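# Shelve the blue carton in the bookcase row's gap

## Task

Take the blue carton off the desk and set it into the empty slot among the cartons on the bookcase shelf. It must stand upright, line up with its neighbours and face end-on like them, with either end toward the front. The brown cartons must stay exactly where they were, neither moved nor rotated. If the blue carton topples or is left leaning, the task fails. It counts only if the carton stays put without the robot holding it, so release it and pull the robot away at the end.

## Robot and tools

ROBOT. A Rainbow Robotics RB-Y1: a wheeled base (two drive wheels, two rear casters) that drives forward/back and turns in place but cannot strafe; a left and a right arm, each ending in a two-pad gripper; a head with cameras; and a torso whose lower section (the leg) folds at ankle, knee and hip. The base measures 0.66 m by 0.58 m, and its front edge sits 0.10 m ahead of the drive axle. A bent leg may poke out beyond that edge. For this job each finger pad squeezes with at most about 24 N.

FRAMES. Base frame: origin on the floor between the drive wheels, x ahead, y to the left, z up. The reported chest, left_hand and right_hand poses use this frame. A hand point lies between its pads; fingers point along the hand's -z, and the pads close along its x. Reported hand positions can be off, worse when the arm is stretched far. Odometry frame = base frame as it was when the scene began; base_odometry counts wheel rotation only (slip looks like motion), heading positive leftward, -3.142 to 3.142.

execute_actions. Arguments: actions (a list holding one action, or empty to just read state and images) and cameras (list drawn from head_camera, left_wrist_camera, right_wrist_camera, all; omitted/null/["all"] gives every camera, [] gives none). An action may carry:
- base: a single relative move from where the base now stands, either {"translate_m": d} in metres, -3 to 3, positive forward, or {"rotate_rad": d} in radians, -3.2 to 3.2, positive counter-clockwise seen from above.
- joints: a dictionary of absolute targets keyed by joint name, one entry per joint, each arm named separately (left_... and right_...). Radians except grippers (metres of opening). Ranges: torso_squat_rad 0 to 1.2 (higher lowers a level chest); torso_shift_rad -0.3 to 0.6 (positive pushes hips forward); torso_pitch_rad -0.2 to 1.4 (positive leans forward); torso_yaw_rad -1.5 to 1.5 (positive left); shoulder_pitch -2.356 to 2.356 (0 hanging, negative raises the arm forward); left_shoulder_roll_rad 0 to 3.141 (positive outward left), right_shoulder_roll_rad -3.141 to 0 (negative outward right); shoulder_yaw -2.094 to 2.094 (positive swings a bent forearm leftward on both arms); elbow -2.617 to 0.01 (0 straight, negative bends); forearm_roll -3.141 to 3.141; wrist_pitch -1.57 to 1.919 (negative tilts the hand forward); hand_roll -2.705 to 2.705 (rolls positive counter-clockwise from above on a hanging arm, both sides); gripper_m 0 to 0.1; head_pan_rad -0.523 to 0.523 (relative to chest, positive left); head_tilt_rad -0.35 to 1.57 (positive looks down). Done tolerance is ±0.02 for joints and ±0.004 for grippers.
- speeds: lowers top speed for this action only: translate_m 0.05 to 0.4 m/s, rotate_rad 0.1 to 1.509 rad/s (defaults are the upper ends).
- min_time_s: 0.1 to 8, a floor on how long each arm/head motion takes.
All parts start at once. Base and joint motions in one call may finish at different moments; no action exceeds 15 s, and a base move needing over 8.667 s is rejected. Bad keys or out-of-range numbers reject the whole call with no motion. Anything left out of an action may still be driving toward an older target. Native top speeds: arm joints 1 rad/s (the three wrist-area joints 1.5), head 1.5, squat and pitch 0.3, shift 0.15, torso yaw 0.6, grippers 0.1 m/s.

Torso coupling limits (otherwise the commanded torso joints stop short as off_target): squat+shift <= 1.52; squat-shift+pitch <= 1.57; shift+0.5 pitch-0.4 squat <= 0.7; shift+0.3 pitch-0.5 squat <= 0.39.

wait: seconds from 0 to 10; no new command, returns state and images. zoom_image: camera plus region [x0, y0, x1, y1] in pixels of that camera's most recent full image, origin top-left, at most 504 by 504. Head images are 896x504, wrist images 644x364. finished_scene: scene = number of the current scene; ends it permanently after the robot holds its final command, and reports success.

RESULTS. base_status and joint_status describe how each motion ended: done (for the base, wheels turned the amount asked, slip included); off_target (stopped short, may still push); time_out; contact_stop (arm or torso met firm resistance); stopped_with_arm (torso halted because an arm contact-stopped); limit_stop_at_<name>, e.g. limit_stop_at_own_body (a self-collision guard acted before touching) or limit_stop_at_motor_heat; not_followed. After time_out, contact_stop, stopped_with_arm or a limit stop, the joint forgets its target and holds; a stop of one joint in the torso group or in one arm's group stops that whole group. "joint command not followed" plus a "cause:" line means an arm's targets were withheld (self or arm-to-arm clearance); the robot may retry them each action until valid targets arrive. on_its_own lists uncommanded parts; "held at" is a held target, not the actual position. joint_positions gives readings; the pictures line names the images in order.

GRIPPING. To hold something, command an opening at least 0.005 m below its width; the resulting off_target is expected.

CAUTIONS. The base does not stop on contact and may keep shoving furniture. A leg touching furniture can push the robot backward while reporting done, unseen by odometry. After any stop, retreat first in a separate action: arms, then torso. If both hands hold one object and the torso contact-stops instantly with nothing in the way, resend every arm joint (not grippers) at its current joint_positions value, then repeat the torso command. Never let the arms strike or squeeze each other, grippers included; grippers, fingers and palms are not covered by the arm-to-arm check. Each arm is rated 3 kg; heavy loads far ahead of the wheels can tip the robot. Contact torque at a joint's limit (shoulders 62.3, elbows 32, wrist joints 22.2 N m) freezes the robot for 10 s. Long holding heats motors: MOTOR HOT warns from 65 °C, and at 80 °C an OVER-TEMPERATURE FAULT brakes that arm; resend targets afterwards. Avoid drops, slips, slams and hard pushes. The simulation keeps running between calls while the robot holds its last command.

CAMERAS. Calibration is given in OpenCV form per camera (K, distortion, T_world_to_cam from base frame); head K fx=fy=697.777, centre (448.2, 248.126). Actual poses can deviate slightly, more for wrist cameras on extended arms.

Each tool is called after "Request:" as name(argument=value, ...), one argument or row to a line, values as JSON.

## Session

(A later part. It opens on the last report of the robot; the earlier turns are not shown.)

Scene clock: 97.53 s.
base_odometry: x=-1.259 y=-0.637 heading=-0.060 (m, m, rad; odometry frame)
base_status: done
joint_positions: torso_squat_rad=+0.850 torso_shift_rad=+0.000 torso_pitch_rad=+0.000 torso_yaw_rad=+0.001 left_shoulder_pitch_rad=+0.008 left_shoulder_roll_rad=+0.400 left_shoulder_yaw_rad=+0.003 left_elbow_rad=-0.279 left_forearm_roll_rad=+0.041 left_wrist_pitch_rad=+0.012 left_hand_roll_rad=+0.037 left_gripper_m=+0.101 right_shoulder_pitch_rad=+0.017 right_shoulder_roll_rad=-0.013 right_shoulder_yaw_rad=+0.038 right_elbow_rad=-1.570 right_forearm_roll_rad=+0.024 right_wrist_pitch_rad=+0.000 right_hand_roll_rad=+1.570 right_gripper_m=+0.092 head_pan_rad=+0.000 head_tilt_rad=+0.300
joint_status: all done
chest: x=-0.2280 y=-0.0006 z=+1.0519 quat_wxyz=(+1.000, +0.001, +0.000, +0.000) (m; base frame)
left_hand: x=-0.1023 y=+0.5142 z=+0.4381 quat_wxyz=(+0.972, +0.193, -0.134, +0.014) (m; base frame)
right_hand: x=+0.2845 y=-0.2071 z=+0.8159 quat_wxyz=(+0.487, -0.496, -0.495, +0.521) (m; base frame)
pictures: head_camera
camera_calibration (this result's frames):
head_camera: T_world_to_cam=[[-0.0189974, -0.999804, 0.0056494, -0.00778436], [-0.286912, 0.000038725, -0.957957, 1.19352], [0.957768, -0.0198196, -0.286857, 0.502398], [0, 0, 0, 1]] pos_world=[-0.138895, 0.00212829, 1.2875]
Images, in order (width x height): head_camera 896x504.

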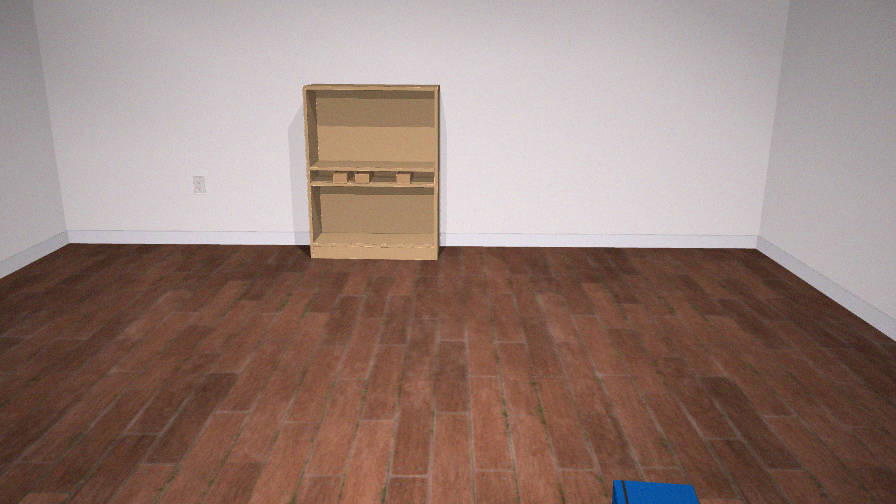

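Request:
execute_actions(
  actions=[
    {"base":{"rotate_rad":0.168}},
  ],
  cameras=[],
)

Request:
execute_actions(
  actions=[
    {"base":{"translate_m":2.9},"joints":{"torso_squat_rad":1.2,"head_tilt_rad":0.65,"right_elbow_rad":-1.2,"right_wrist_pitch_rad":-0.44,"right_shoulder_roll_rad":-0.12,"right_shoulder_yaw_rad":0.17,"right_hand_roll_rad":1.47},"min_time_s":4},
  ],
  cameras=[],
)

Request:
execute_actions(
  actions=[
    {"base":{"rotate_rad":-0.175}},
  ],
  cameras=["head_camera","right_wrist_camera"],
)

Scene clock: 107.07 s.
base_odometry: x=-1.259 y=-0.637 heading=+0.107 (m, m, rad; odometry frame)
base_status: done
joint_positions: torso_squat_rad=+0.850 torso_shift_rad=+0.000 torso_pitch_rad=+0.000 torso_yaw_rad=+0.001 left_shoulder_pitch_rad=+0.008 left_shoulder_roll_rad=+0.400 left_shoulder_yaw_rad=+0.003 left_elbow_rad=-0.279 left_forearm_roll_rad=+0.041 left_wrist_pitch_rad=+0.012 left_hand_roll_rad=+0.037 left_gripper_m=+0.101 right_shoulder_pitch_rad=+0.017 right_shoulder_roll_rad=-0.013 right_shoulder_yaw_rad=+0.038 right_elbow_rad=-1.570 right_forearm_roll_rad=+0.024 right_wrist_pitch_rad=+0.000 right_hand_roll_rad=+1.570 right_gripper_m=+0.092 head_pan_rad=+0.000 head_tilt_rad=+0.300
joint_status: not commanded
chest: x=-0.2280 y=-0.0006 z=+1.0519 quat_wxyz=(+1.000, +0.001, +0.000, +0.000) (m; base frame)
left_hand: x=-0.1023 y=+0.5142 z=+0.4381 quat_wxyz=(+0.972, +0.193, -0.134, +0.014) (m; base frame)
right_hand: x=+0.2845 y=-0.2071 z=+0.8159 quat_wxyz=(+0.487, -0.496, -0.495, +0.521) (m; base frame)
pictures: none
No camera images: the call's "cameras" was empty. Leave "cameras" out to get every camera's image.

Scene clock: 115.77 s.
base_odometry: x=+1.625 y=-0.325 heading=+0.108 (m, m, rad; odometry frame)
base_status: done
joint_positions: torso_squat_rad=+1.200 torso_shift_rad=+0.000 torso_pitch_rad=+0.000 torso_yaw_rad=+0.001 left_shoulder_pitch_rad=+0.008 left_shoulder_roll_rad=+0.400 left_shoulder_yaw_rad=+0.003 left_elbow_rad=-0.279 left_forearm_roll_rad=+0.041 left_wrist_pitch_rad=+0.012 left_hand_roll_rad=+0.037 left_gripper_m=+0.101 right_shoulder_pitch_rad=+0.017 right_shoulder_roll_rad=-0.120 right_shoulder_yaw_rad=+0.170 right_elbow_rad=-1.200 right_forearm_roll_rad=+0.024 right_wrist_pitch_rad=-0.440 right_hand_roll_rad=+1.470 right_gripper_m=+0.092 head_pan_rad=+0.000 head_tilt_rad=+0.650
joint_status: all done
chest: x=-0.2280 y=-0.0005 z=+0.8438 quat_wxyz=(+1.000, +0.001, +0.000, +0.000) (m; base frame)
left_hand: x=-0.1022 y=+0.5143 z=+0.2300 quat_wxyz=(+0.972, +0.193, -0.134, +0.014) (m; base frame)
right_hand: x=+0.2472 y=-0.1839 z=+0.5270 quat_wxyz=(+0.436, -0.469, -0.544, +0.542) (m; base frame)
pictures: none
No camera images: the call's "cameras" was empty. Leave "cameras" out to get every camera's image.

Scene clock: 117.27 s.
base_odometry: x=+1.625 y=-0.325 heading=-0.067 (m, m, rad; odometry frame)
base_status: done
joint_positions: torso_squat_rad=+1.200 torso_shift_rad=+0.000 torso_pitch_rad=+0.000 torso_yaw_rad=+0.001 left_shoulder_pitch_rad=+0.008 left_shoulder_roll_rad=+0.400 left_shoulder_yaw_rad=+0.003 left_elbow_rad=-0.279 left_forearm_roll_rad=+0.041 left_wrist_pitch_rad=+0.012 left_hand_roll_rad=+0.037 left_gripper_m=+0.101 right_shoulder_pitch_rad=+0.017 right_shoulder_roll_rad=-0.120 right_shoulder_yaw_rad=+0.170 right_elbow_rad=-1.200 right_forearm_roll_rad=+0.024 right_wrist_pitch_rad=-0.440 right_hand_roll_rad=+1.470 right_gripper_m=+0.092 head_pan_rad=+0.000 head_tilt_rad=+0.650
joint_status: not commanded
chest: x=-0.2280 y=-0.0005 z=+0.8438 quat_wxyz=(+1.000, +0.001, +0.000, +0.000) (m; base frame)
left_hand: x=-0.1023 y=+0.5143 z=+0.2300 quat_wxyz=(+0.972, +0.193, -0.134, +0.014) (m; base frame)
right_hand: x=+0.2471 y=-0.1839 z=+0.5269 quat_wxyz=(+0.436, -0.469, -0.544, +0.542) (m; base frame)
pictures: head_camera, right_wrist_camera
camera_calibration (this result's frames):
head_camera: T_world_to_cam=[[-0.0153992, -0.999808, 0.0121314, -0.0125573], [-0.597968, -0.000515433, -0.80152, 0.766807], [0.801372, -0.019597, -0.597845, 0.73513], [0, 0, 0, 1]] pos_world=[-0.130779, 0.00224669, 1.05426]
right_wrist_camera: T_world_to_cam=[[0.165552, -0.980737, 0.103671, -0.279335], [-0.606026, -0.184101, -0.773847, 0.555042], [0.778027, 0.0652849, -0.62483, 0.233839], [0, 0, 0, 1]] pos_world=[0.200681, -0.187036, 0.604587]
Images, in order (width x height): head_camera 896x504, right_wrist_camera 644x364.

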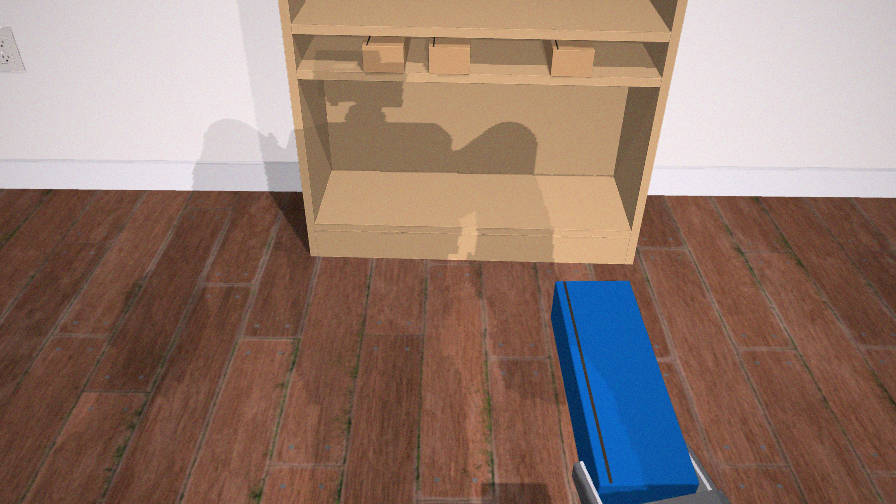

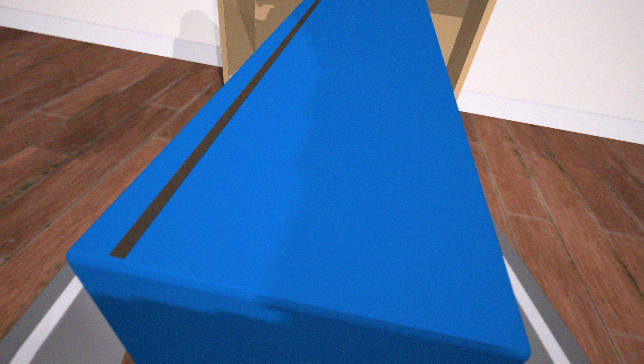

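Request:
execute_actions(
  actions=[
    {"base":{"rotate_rad":0.08}},
  ],
  cameras=[],
)

Request:
execute_actions(
  actions=[
    {"base":{"translate_m":0.55}},
  ],
  cameras=[],
)

Request:
execute_actions(
  actions=[
    {"base":{"rotate_rad":-0.1}},
  ],
  cameras=["head_camera"],
)

Scene clock: 129.67 s.
base_odometry: x=+1.625 y=-0.325 heading=+0.012 (m, m, rad; odometry frame)
base_status: done
joint_positions: torso_squat_rad=+1.200 torso_shift_rad=+0.000 torso_pitch_rad=+0.000 torso_yaw_rad=+0.001 left_shoulder_pitch_rad=+0.008 left_shoulder_roll_rad=+0.400 left_shoulder_yaw_rad=+0.003 left_elbow_rad=-0.279 left_forearm_roll_rad=+0.041 left_wrist_pitch_rad=+0.012 left_hand_roll_rad=+0.037 left_gripper_m=+0.101 right_shoulder_pitch_rad=+0.017 right_shoulder_roll_rad=-0.120 right_shoulder_yaw_rad=+0.170 right_elbow_rad=-1.200 right_forearm_roll_rad=+0.024 right_wrist_pitch_rad=-0.440 right_hand_roll_rad=+1.470 right_gripper_m=+0.092 head_pan_rad=+0.000 head_tilt_rad=+0.650
joint_status: not commanded
chest: x=-0.2280 y=-0.0005 z=+0.8438 quat_wxyz=(+1.000, +0.001, +0.000, +0.000) (m; base frame)
left_hand: x=-0.1023 y=+0.5143 z=+0.2300 quat_wxyz=(+0.972, +0.193, -0.134, +0.014) (m; base frame)
right_hand: x=+0.2471 y=-0.1839 z=+0.5269 quat_wxyz=(+0.436, -0.469, -0.544, +0.542) (m; base frame)
pictures: none
No camera images: the call's "cameras" was empty. Leave "cameras" out to get every camera's image.

Scene clock: 132.50 s.
base_odometry: x=+2.175 y=-0.319 heading=+0.011 (m, m, rad; odometry frame)
base_status: done
joint_positions: torso_squat_rad=+1.200 torso_shift_rad=+0.000 torso_pitch_rad=+0.000 torso_yaw_rad=+0.001 left_shoulder_pitch_rad=+0.008 left_shoulder_roll_rad=+0.400 left_shoulder_yaw_rad=+0.003 left_elbow_rad=-0.278 left_forearm_roll_rad=+0.041 left_wrist_pitch_rad=+0.012 left_hand_roll_rad=+0.037 left_gripper_m=+0.101 right_shoulder_pitch_rad=+0.017 right_shoulder_roll_rad=-0.120 right_shoulder_yaw_rad=+0.170 right_elbow_rad=-1.200 right_forearm_roll_rad=+0.024 right_wrist_pitch_rad=-0.440 right_hand_roll_rad=+1.470 right_gripper_m=+0.092 head_pan_rad=+0.000 head_tilt_rad=+0.650
joint_status: not commanded
chest: x=-0.2280 y=-0.0005 z=+0.8438 quat_wxyz=(+1.000, +0.001, +0.000, +0.000) (m; base frame)
left_hand: x=-0.1022 y=+0.5143 z=+0.2300 quat_wxyz=(+0.972, +0.193, -0.134, +0.014) (m; base frame)
right_hand: x=+0.2471 y=-0.1839 z=+0.5269 quat_wxyz=(+0.436, -0.469, -0.544, +0.542) (m; base frame)
pictures: none
No camera images: the call's "cameras" was empty. Leave "cameras" out to get every camera's image.

Scene clock: 133.80 s.
base_odometry: x=+2.175 y=-0.319 heading=-0.088 (m, m, rad; odometry frame)
base_status: done
joint_positions: torso_squat_rad=+1.200 torso_shift_rad=+0.000 torso_pitch_rad=+0.000 torso_yaw_rad=+0.001 left_shoulder_pitch_rad=+0.008 left_shoulder_roll_rad=+0.400 left_shoulder_yaw_rad=+0.003 left_elbow_rad=-0.278 left_forearm_roll_rad=+0.041 left_wrist_pitch_rad=+0.012 left_hand_roll_rad=+0.037 left_gripper_m=+0.101 right_shoulder_pitch_rad=+0.017 right_shoulder_roll_rad=-0.120 right_shoulder_yaw_rad=+0.170 right_elbow_rad=-1.200 right_forearm_roll_rad=+0.024 right_wrist_pitch_rad=-0.440 right_hand_roll_rad=+1.470 right_gripper_m=+0.092 head_pan_rad=+0.000 head_tilt_rad=+0.650
joint_status: not commanded
chest: x=-0.2280 y=-0.0005 z=+0.8438 quat_wxyz=(+1.000, +0.001, +0.000, +0.000) (m; base frame)
left_hand: x=-0.1023 y=+0.5143 z=+0.2300 quat_wxyz=(+0.972, +0.193, -0.134, +0.014) (m; base frame)
right_hand: x=+0.2471 y=-0.1839 z=+0.5269 quat_wxyz=(+0.436, -0.469, -0.544, +0.542) (m; base frame)
pictures: head_camera
camera_calibration (this result's frames):
head_camera: T_world_to_cam=[[-0.0153988, -0.999808, 0.0121138, -0.01255], [-0.598003, -0.000500699, -0.801494, 0.766789], [0.801346, -0.0195862, -0.597881, 0.735144], [0, 0, 0, 1]] pos_world=[-0.130756, 0.00223506, 1.05426]
Images, in order (width x height): head_camera 896x504.

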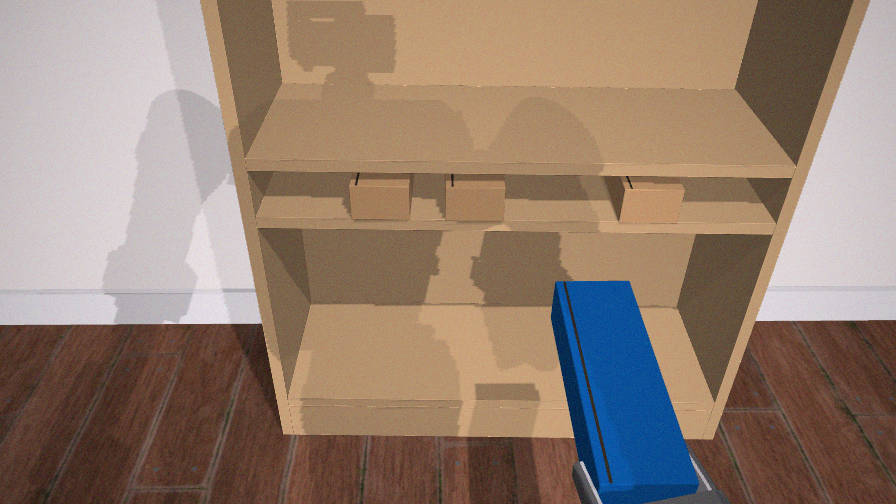

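Request:
execute_actions(
  actions=[
    {"joints":{"torso_squat_rad":1.18,"right_wrist_pitch_rad":-0.4}},
  ],
  cameras=[],
)

Request:
execute_actions(
  actions=[
    {"base":{"translate_m":0.26},"speeds":{"translate_m":0.08}},
  ],
  cameras=["head_camera","right_wrist_camera"],
)

Scene clock: 142.30 s.
base_odometry: x=+2.175 y=-0.319 heading=-0.088 (m, m, rad; odometry frame)
base_status: not commanded
joint_positions: torso_squat_rad=+1.180 torso_shift_rad=+0.000 torso_pitch_rad=+0.000 torso_yaw_rad=+0.001 left_shoulder_pitch_rad=+0.008 left_shoulder_roll_rad=+0.400 left_shoulder_yaw_rad=+0.003 left_elbow_rad=-0.278 left_forearm_roll_rad=+0.041 left_wrist_pitch_rad=+0.012 left_hand_roll_rad=+0.037 left_gripper_m=+0.101 right_shoulder_pitch_rad=+0.017 right_shoulder_roll_rad=-0.120 right_shoulder_yaw_rad=+0.170 right_elbow_rad=-1.200 right_forearm_roll_rad=+0.024 right_wrist_pitch_rad=-0.400 right_hand_roll_rad=+1.470 right_gripper_m=+0.092 head_pan_rad=+0.000 head_tilt_rad=+0.650
joint_status: all done
chest: x=-0.2279 y=-0.0005 z=+0.8566 quat_wxyz=(+1.000, +0.001, +0.000, +0.000) (m; base frame)
left_hand: x=-0.1024 y=+0.5143 z=+0.2427 quat_wxyz=(+0.972, +0.193, -0.134, +0.014) (m; base frame)
right_hand: x=+0.2475 y=-0.1851 z=+0.5304 quat_wxyz=(+0.446, -0.462, -0.532, +0.552) (m; base frame)
pictures: none
No camera images: the call's "cameras" was empty. Leave "cameras" out to get every camera's image.

Scene clock: 146.20 s.
base_odometry: x=+2.434 y=-0.342 heading=-0.088 (m, m, rad; odometry frame)
base_status: done
joint_positions: torso_squat_rad=+1.180 torso_shift_rad=+0.000 torso_pitch_rad=+0.000 torso_yaw_rad=+0.001 left_shoulder_pitch_rad=+0.008 left_shoulder_roll_rad=+0.400 left_shoulder_yaw_rad=+0.003 left_elbow_rad=-0.278 left_forearm_roll_rad=+0.041 left_wrist_pitch_rad=+0.012 left_hand_roll_rad=+0.037 left_gripper_m=+0.101 right_shoulder_pitch_rad=+0.017 right_shoulder_roll_rad=-0.120 right_shoulder_yaw_rad=+0.170 right_elbow_rad=-1.200 right_forearm_roll_rad=+0.024 right_wrist_pitch_rad=-0.400 right_hand_roll_rad=+1.470 right_gripper_m=+0.092 head_pan_rad=+0.000 head_tilt_rad=+0.650
joint_status: not commanded
chest: x=-0.2279 y=-0.0005 z=+0.8566 quat_wxyz=(+1.000, +0.001, +0.000, +0.000) (m; base frame)
left_hand: x=-0.1023 y=+0.5143 z=+0.2428 quat_wxyz=(+0.972, +0.193, -0.134, +0.014) (m; base frame)
right_hand: x=+0.2475 y=-0.1851 z=+0.5304 quat_wxyz=(+0.446, -0.462, -0.532, +0.552) (m; base frame)
pictures: head_camera, right_wrist_camera
camera_calibration (this result's frames):
head_camera: T_world_to_cam=[[-0.0153973, -0.999808, 0.0121156, -0.0127106], [-0.598094, -0.000500795, -0.801426, 0.776942], [0.801278, -0.0195861, -0.597972, 0.742795], [0, 0, 0, 1]] pos_world=[-0.130696, 0.00222937, 1.06699]
right_wrist_camera: T_world_to_cam=[[0.164321, -0.980901, 0.104081, -0.280897], [-0.636865, -0.186076, -0.748183, 0.551352], [0.75326, 0.0566562, -0.655278, 0.256541], [0, 0, 0, 1]] pos_world=[0.204052, -0.187474, 0.609854]
Images, in order (width x height): head_camera 896x504, right_wrist_camera 644x364.

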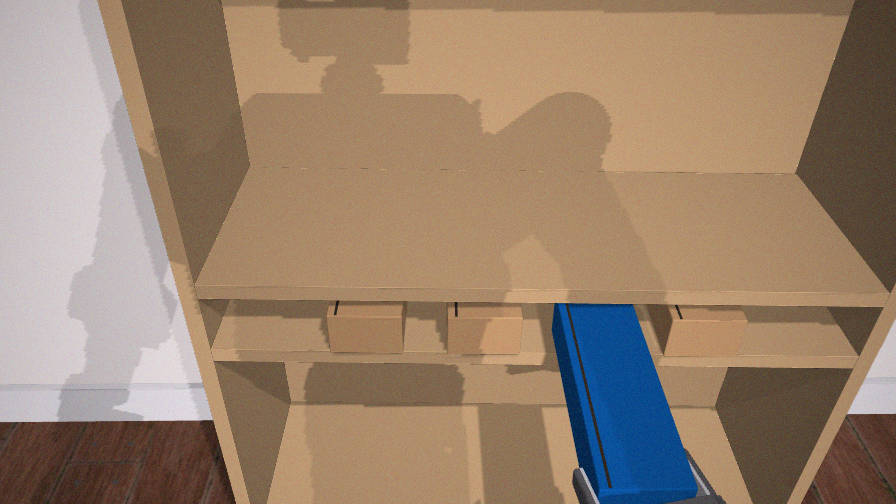

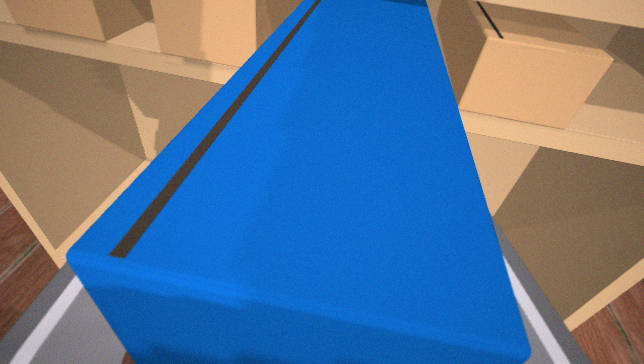

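Good.

Request:
execute_actions(
  actions=[
    {"base":{"translate_m":0.16},"speeds":{"translate_m":0.08},"joints":{"head_tilt_rad":0.9}},
  ],
  cameras=["head_camera"],
)

Request:
execute_actions(
  actions=[
    {"joints":{"right_gripper_m":0.1}},
  ],
  cameras=[],
)

Request:
execute_actions(
  actions=[
    {"base":{"translate_m":-0.08},"speeds":{"translate_m":0.08}},
  ],
  cameras=[],
)

Request:
execute_actions(
  actions=[
    {"joints":{"right_gripper_m":0.03,"torso_squat_rad":1.2}},
  ],
  cameras=[],
)

Request:
execute_actions(
  actions=[
    {"base":{"translate_m":0.065},"speeds":{"translate_m":0.05}},
  ],
  cameras=["head_camera","right_wrist_camera"],
)

Scene clock: 154.60 s.
base_odometry: x=+2.593 y=-0.356 heading=-0.089 (m, m, rad; odometry frame)
base_status: done
joint_positions: torso_squat_rad=+1.180 torso_shift_rad=+0.000 torso_pitch_rad=+0.000 torso_yaw_rad=+0.001 left_shoulder_pitch_rad=+0.008 left_shoulder_roll_rad=+0.400 left_shoulder_yaw_rad=+0.003 left_elbow_rad=-0.278 left_forearm_roll_rad=+0.041 left_wrist_pitch_rad=+0.012 left_hand_roll_rad=+0.037 left_gripper_m=+0.101 right_shoulder_pitch_rad=+0.017 right_shoulder_roll_rad=-0.120 right_shoulder_yaw_rad=+0.170 right_elbow_rad=-1.200 right_forearm_roll_rad=+0.024 right_wrist_pitch_rad=-0.400 right_hand_roll_rad=+1.470 right_gripper_m=+0.092 head_pan_rad=+0.000 head_tilt_rad=+0.900
joint_status: all done
chest: x=-0.2280 y=-0.0005 z=+0.8566 quat_wxyz=(+1.000, +0.001, +0.000, +0.000) (m; base frame)
left_hand: x=-0.1023 y=+0.5143 z=+0.2428 quat_wxyz=(+0.972, +0.193, -0.134, +0.014) (m; base frame)
right_hand: x=+0.2475 y=-0.1851 z=+0.5305 quat_wxyz=(+0.446, -0.462, -0.532, +0.552) (m; base frame)
pictures: head_camera
camera_calibration (this result's frames):
head_camera: T_world_to_cam=[[-0.0115611, -0.999808, 0.0157979, -0.0158119], [-0.777729, -0.000939293, -0.628599, 0.557302], [0.628493, -0.0195538, -0.777569, 0.897007], [0, 0, 0, 1]] pos_world=[-0.130515, 0.00225448, 1.04805]
Images, in order (width x height): head_camera 896x504.

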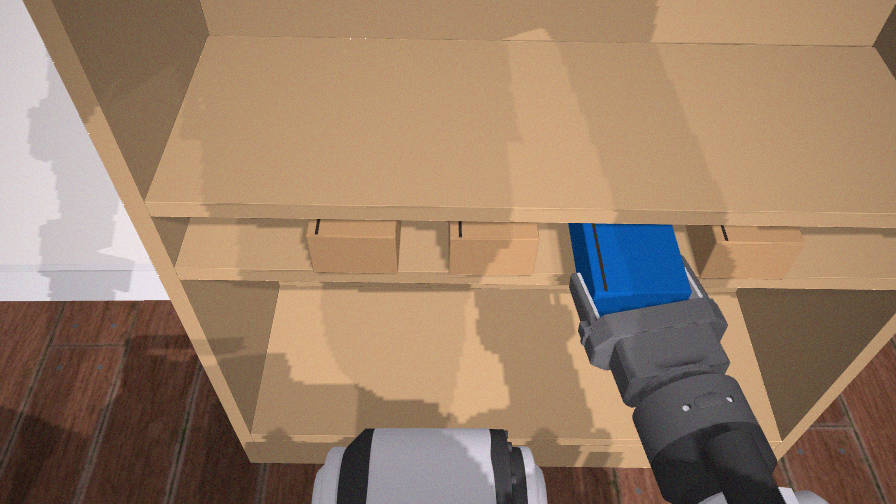

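Scene clock: 155.50 s.
base_odometry: x=+2.593 y=-0.356 heading=-0.089 (m, m, rad; odometry frame)
base_status: not commanded
joint_positions: torso_squat_rad=+1.180 torso_shift_rad=+0.000 torso_pitch_rad=+0.000 torso_yaw_rad=+0.001 left_shoulder_pitch_rad=+0.008 left_shoulder_roll_rad=+0.400 left_shoulder_yaw_rad=+0.003 left_elbow_rad=-0.278 left_forearm_roll_rad=+0.041 left_wrist_pitch_rad=+0.012 left_hand_roll_rad=+0.037 left_gripper_m=+0.101 right_shoulder_pitch_rad=+0.017 right_shoulder_roll_rad=-0.120 right_shoulder_yaw_rad=+0.170 right_elbow_rad=-1.200 right_forearm_roll_rad=+0.024 right_wrist_pitch_rad=-0.400 right_hand_roll_rad=+1.470 right_gripper_m=+0.100 head_pan_rad=+0.000 head_tilt_rad=+0.900
joint_status: all done
chest: x=-0.2280 y=-0.0005 z=+0.8566 quat_wxyz=(+1.000, +0.001, +0.000, +0.000) (m; base frame)
left_hand: x=-0.1023 y=+0.5143 z=+0.2428 quat_wxyz=(+0.972, +0.193, -0.134, +0.014) (m; base frame)
right_hand: x=+0.2475 y=-0.1851 z=+0.5305 quat_wxyz=(+0.446, -0.462, -0.532, +0.552) (m; base frame)
pictures: none
No camera images: the call's "cameras" was empty. Leave "cameras" out to get every camera's image.

Scene clock: 157.30 s.
base_odometry: x=+2.513 y=-0.349 heading=-0.088 (m, m, rad; odometry frame)
base_status: done
joint_positions: torso_squat_rad=+1.180 torso_shift_rad=+0.000 torso_pitch_rad=+0.000 torso_yaw_rad=+0.001 left_shoulder_pitch_rad=+0.008 left_shoulder_roll_rad=+0.400 left_shoulder_yaw_rad=+0.003 left_elbow_rad=-0.278 left_forearm_roll_rad=+0.041 left_wrist_pitch_rad=+0.012 left_hand_roll_rad=+0.037 left_gripper_m=+0.101 right_shoulder_pitch_rad=+0.017 right_shoulder_roll_rad=-0.120 right_shoulder_yaw_rad=+0.170 right_elbow_rad=-1.200 right_forearm_roll_rad=+0.024 right_wrist_pitch_rad=-0.400 right_hand_roll_rad=+1.470 right_gripper_m=+0.100 head_pan_rad=+0.000 head_tilt_rad=+0.900
joint_status: not commanded
chest: x=-0.2280 y=-0.0005 z=+0.8566 quat_wxyz=(+1.000, +0.001, +0.000, +0.000) (m; base frame)
left_hand: x=-0.1023 y=+0.5143 z=+0.2428 quat_wxyz=(+0.972, +0.193, -0.134, +0.014) (m; base frame)
right_hand: x=+0.2475 y=-0.1851 z=+0.5305 quat_wxyz=(+0.446, -0.462, -0.532, +0.552) (m; base frame)
pictures: none
No camera images: the call's "cameras" was empty. Leave "cameras" out to get every camera's image.

Scene clock: 158.50 s.
base_odometry: x=+2.513 y=-0.349 heading=-0.088 (m, m, rad; odometry frame)
base_status: not commanded
joint_positions: torso_squat_rad=+1.200 torso_shift_rad=+0.000 torso_pitch_rad=+0.000 torso_yaw_rad=+0.001 left_shoulder_pitch_rad=+0.008 left_shoulder_roll_rad=+0.400 left_shoulder_yaw_rad=+0.003 left_elbow_rad=-0.278 left_forearm_roll_rad=+0.041 left_wrist_pitch_rad=+0.012 left_hand_roll_rad=+0.037 left_gripper_m=+0.101 right_shoulder_pitch_rad=+0.017 right_shoulder_roll_rad=-0.120 right_shoulder_yaw_rad=+0.170 right_elbow_rad=-1.200 right_forearm_roll_rad=+0.024 right_wrist_pitch_rad=-0.400 right_hand_roll_rad=+1.470 right_gripper_m=+0.030 head_pan_rad=+0.000 head_tilt_rad=+0.900
joint_status: all done
chest: x=-0.2281 y=-0.0005 z=+0.8438 quat_wxyz=(+1.000, +0.001, +0.000, +0.000) (m; base frame)
left_hand: x=-0.1023 y=+0.5143 z=+0.2300 quat_wxyz=(+0.972, +0.193, -0.134, +0.014) (m; base frame)
right_hand: x=+0.2474 y=-0.1851 z=+0.5179 quat_wxyz=(+0.446, -0.462, -0.532, +0.552) (m; base frame)
pictures: none
No camera images: the call's "cameras" was empty. Leave "cameras" out to get every camera's image.

Scene clock: 160.37 s.
base_odometry: x=+2.578 y=-0.355 heading=-0.089 (m, m, rad; odometry frame)
base_status: done
joint_positions: torso_squat_rad=+1.200 torso_shift_rad=+0.000 torso_pitch_rad=+0.000 torso_yaw_rad=+0.001 left_shoulder_pitch_rad=+0.008 left_shoulder_roll_rad=+0.400 left_shoulder_yaw_rad=+0.003 left_elbow_rad=-0.278 left_forearm_roll_rad=+0.041 left_wrist_pitch_rad=+0.012 left_hand_roll_rad=+0.037 left_gripper_m=+0.101 right_shoulder_pitch_rad=+0.017 right_shoulder_roll_rad=-0.120 right_shoulder_yaw_rad=+0.170 right_elbow_rad=-1.200 right_forearm_roll_rad=+0.024 right_wrist_pitch_rad=-0.400 right_hand_roll_rad=+1.470 right_gripper_m=+0.030 head_pan_rad=+0.000 head_tilt_rad=+0.900
joint_status: not commanded
chest: x=-0.2280 y=-0.0005 z=+0.8438 quat_wxyz=(+1.000, +0.001, +0.000, +0.000) (m; base frame)
left_hand: x=-0.1023 y=+0.5143 z=+0.2300 quat_wxyz=(+0.972, +0.193, -0.134, +0.014) (m; base frame)
right_hand: x=+0.2475 y=-0.1851 z=+0.5178 quat_wxyz=(+0.446, -0.462, -0.532, +0.552) (m; base frame)
pictures: head_camera, right_wrist_camera
camera_calibration (this result's frames):
head_camera: T_world_to_cam=[[-0.0115627, -0.999808, 0.0157968, -0.0156049], [-0.777672, -0.00093918, -0.628669, 0.549338], [0.628564, -0.0195538, -0.777512, 0.887096], [0, 0, 0, 1]] pos_world=[-0.130572, 0.00226015, 1.03533]
right_wrist_camera: T_world_to_cam=[[0.164319, -0.980897, 0.104121, -0.27959], [-0.636651, -0.186089, -0.748362, 0.541975], [0.753442, 0.0566814, -0.655067, 0.248112], [0, 0, 0, 1]] pos_world=[0.204053, -0.187457, 0.597235]
Images, in order (width x height): head_camera 896x504, right_wrist_camera 644x364.

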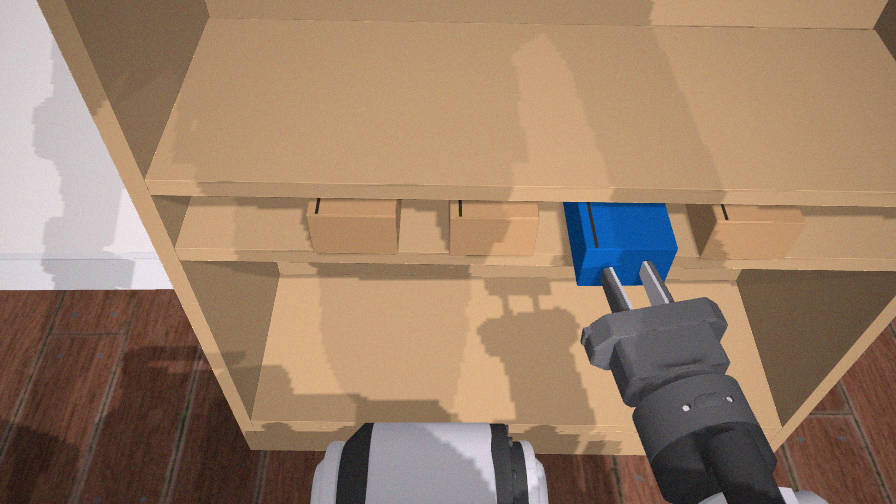

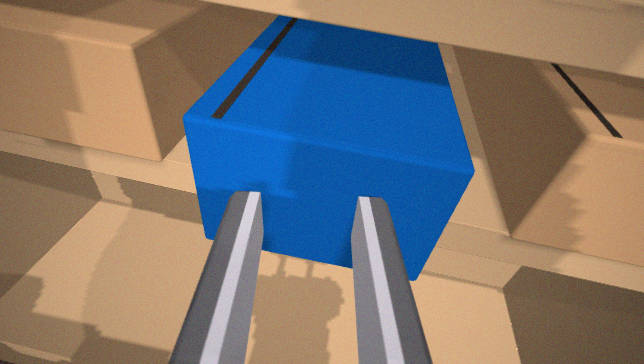

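About 3.5 cm more.

Request:
execute_actions(
  actions=[
    {"base":{"translate_m":0.034},"speeds":{"translate_m":0.05}},
  ],
  cameras=["head_camera"],
)

Scene clock: 164.47 s.
base_odometry: x=+2.612 y=-0.358 heading=-0.089 (m, m, rad; odometry frame)
base_status: done
joint_positions: torso_squat_rad=+1.200 torso_shift_rad=+0.000 torso_pitch_rad=+0.000 torso_yaw_rad=+0.001 left_shoulder_pitch_rad=+0.008 left_shoulder_roll_rad=+0.400 left_shoulder_yaw_rad=+0.003 left_elbow_rad=-0.278 left_forearm_roll_rad=+0.041 left_wrist_pitch_rad=+0.012 left_hand_roll_rad=+0.037 left_gripper_m=+0.101 right_shoulder_pitch_rad=+0.017 right_shoulder_roll_rad=-0.120 right_shoulder_yaw_rad=+0.170 right_elbow_rad=-1.200 right_forearm_roll_rad=+0.024 right_wrist_pitch_rad=-0.400 right_hand_roll_rad=+1.470 right_gripper_m=+0.030 head_pan_rad=+0.000 head_tilt_rad=+0.900
joint_status: not commanded
chest: x=-0.2280 y=-0.0005 z=+0.8438 quat_wxyz=(+1.000, +0.001, +0.000, +0.000) (m; base frame)
left_hand: x=-0.1023 y=+0.5143 z=+0.2300 quat_wxyz=(+0.972, +0.193, -0.134, +0.014) (m; base frame)
right_hand: x=+0.2475 y=-0.1851 z=+0.5178 quat_wxyz=(+0.446, -0.462, -0.532, +0.552) (m; base frame)
pictures: head_camera
camera_calibration (this result's frames):
head_camera: T_world_to_cam=[[-0.0115627, -0.999808, 0.015797, -0.015605], [-0.777681, -0.000939051, -0.628659, 0.549328], [0.628553, -0.019554, -0.777521, 0.887098], [0, 0, 0, 1]] pos_world=[-0.130567, 0.00226017, 1.03532]
Images, in order (width x height): head_camera 896x504.

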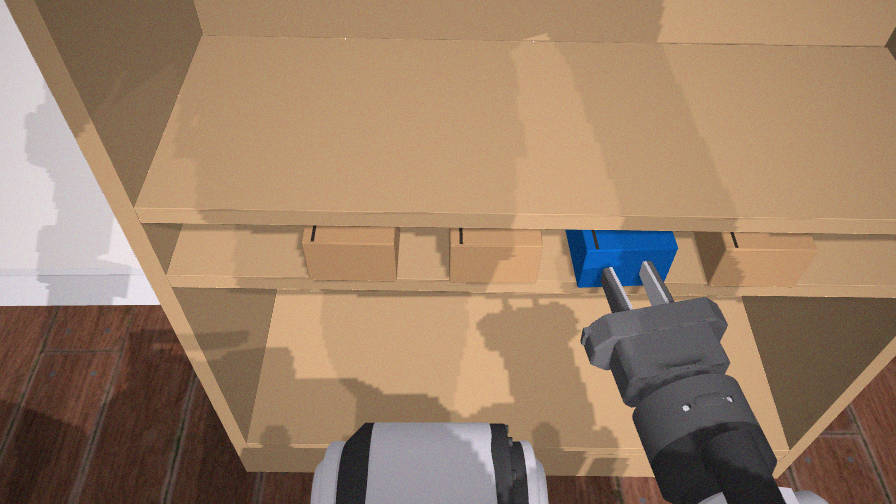

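Request:
execute_actions(
  actions=[
    {"base":{"translate_m":-0.3}},
  ],
  cameras=[],
)

Request:
finished_scene(
  scene=2,
)

Scene clock: 169.83 s.
base_odometry: x=+2.313 y=-0.331 heading=-0.090 (m, m, rad; odometry frame)
base_status: done
joint_positions: torso_squat_rad=+1.200 torso_shift_rad=+0.000 torso_pitch_rad=+0.000 torso_yaw_rad=+0.001 left_shoulder_pitch_rad=+0.008 left_shoulder_roll_rad=+0.400 left_shoulder_yaw_rad=+0.003 left_elbow_rad=-0.278 left_forearm_roll_rad=+0.041 left_wrist_pitch_rad=+0.012 left_hand_roll_rad=+0.037 left_gripper_m=+0.101 right_shoulder_pitch_rad=+0.017 right_shoulder_roll_rad=-0.120 right_shoulder_yaw_rad=+0.170 right_elbow_rad=-1.200 right_forearm_roll_rad=+0.024 right_wrist_pitch_rad=-0.400 right_hand_roll_rad=+1.470 right_gripper_m=+0.030 head_pan_rad=+0.000 head_tilt_rad=+0.900
joint_status: not commanded
chest: x=-0.2281 y=-0.0005 z=+0.8438 quat_wxyz=(+1.000, +0.001, +0.000, +0.000) (m; base frame)
left_hand: x=-0.1024 y=+0.5143 z=+0.2300 quat_wxyz=(+0.972, +0.193, -0.134, +0.014) (m; base frame)
right_hand: x=+0.2474 y=-0.1851 z=+0.5178 quat_wxyz=(+0.446, -0.462, -0.532, +0.552) (m; base frame)
pictures: none
No camera images: the call's "cameras" was empty. Leave "cameras" out to get every camera's image.

The scene is finished: the task was done.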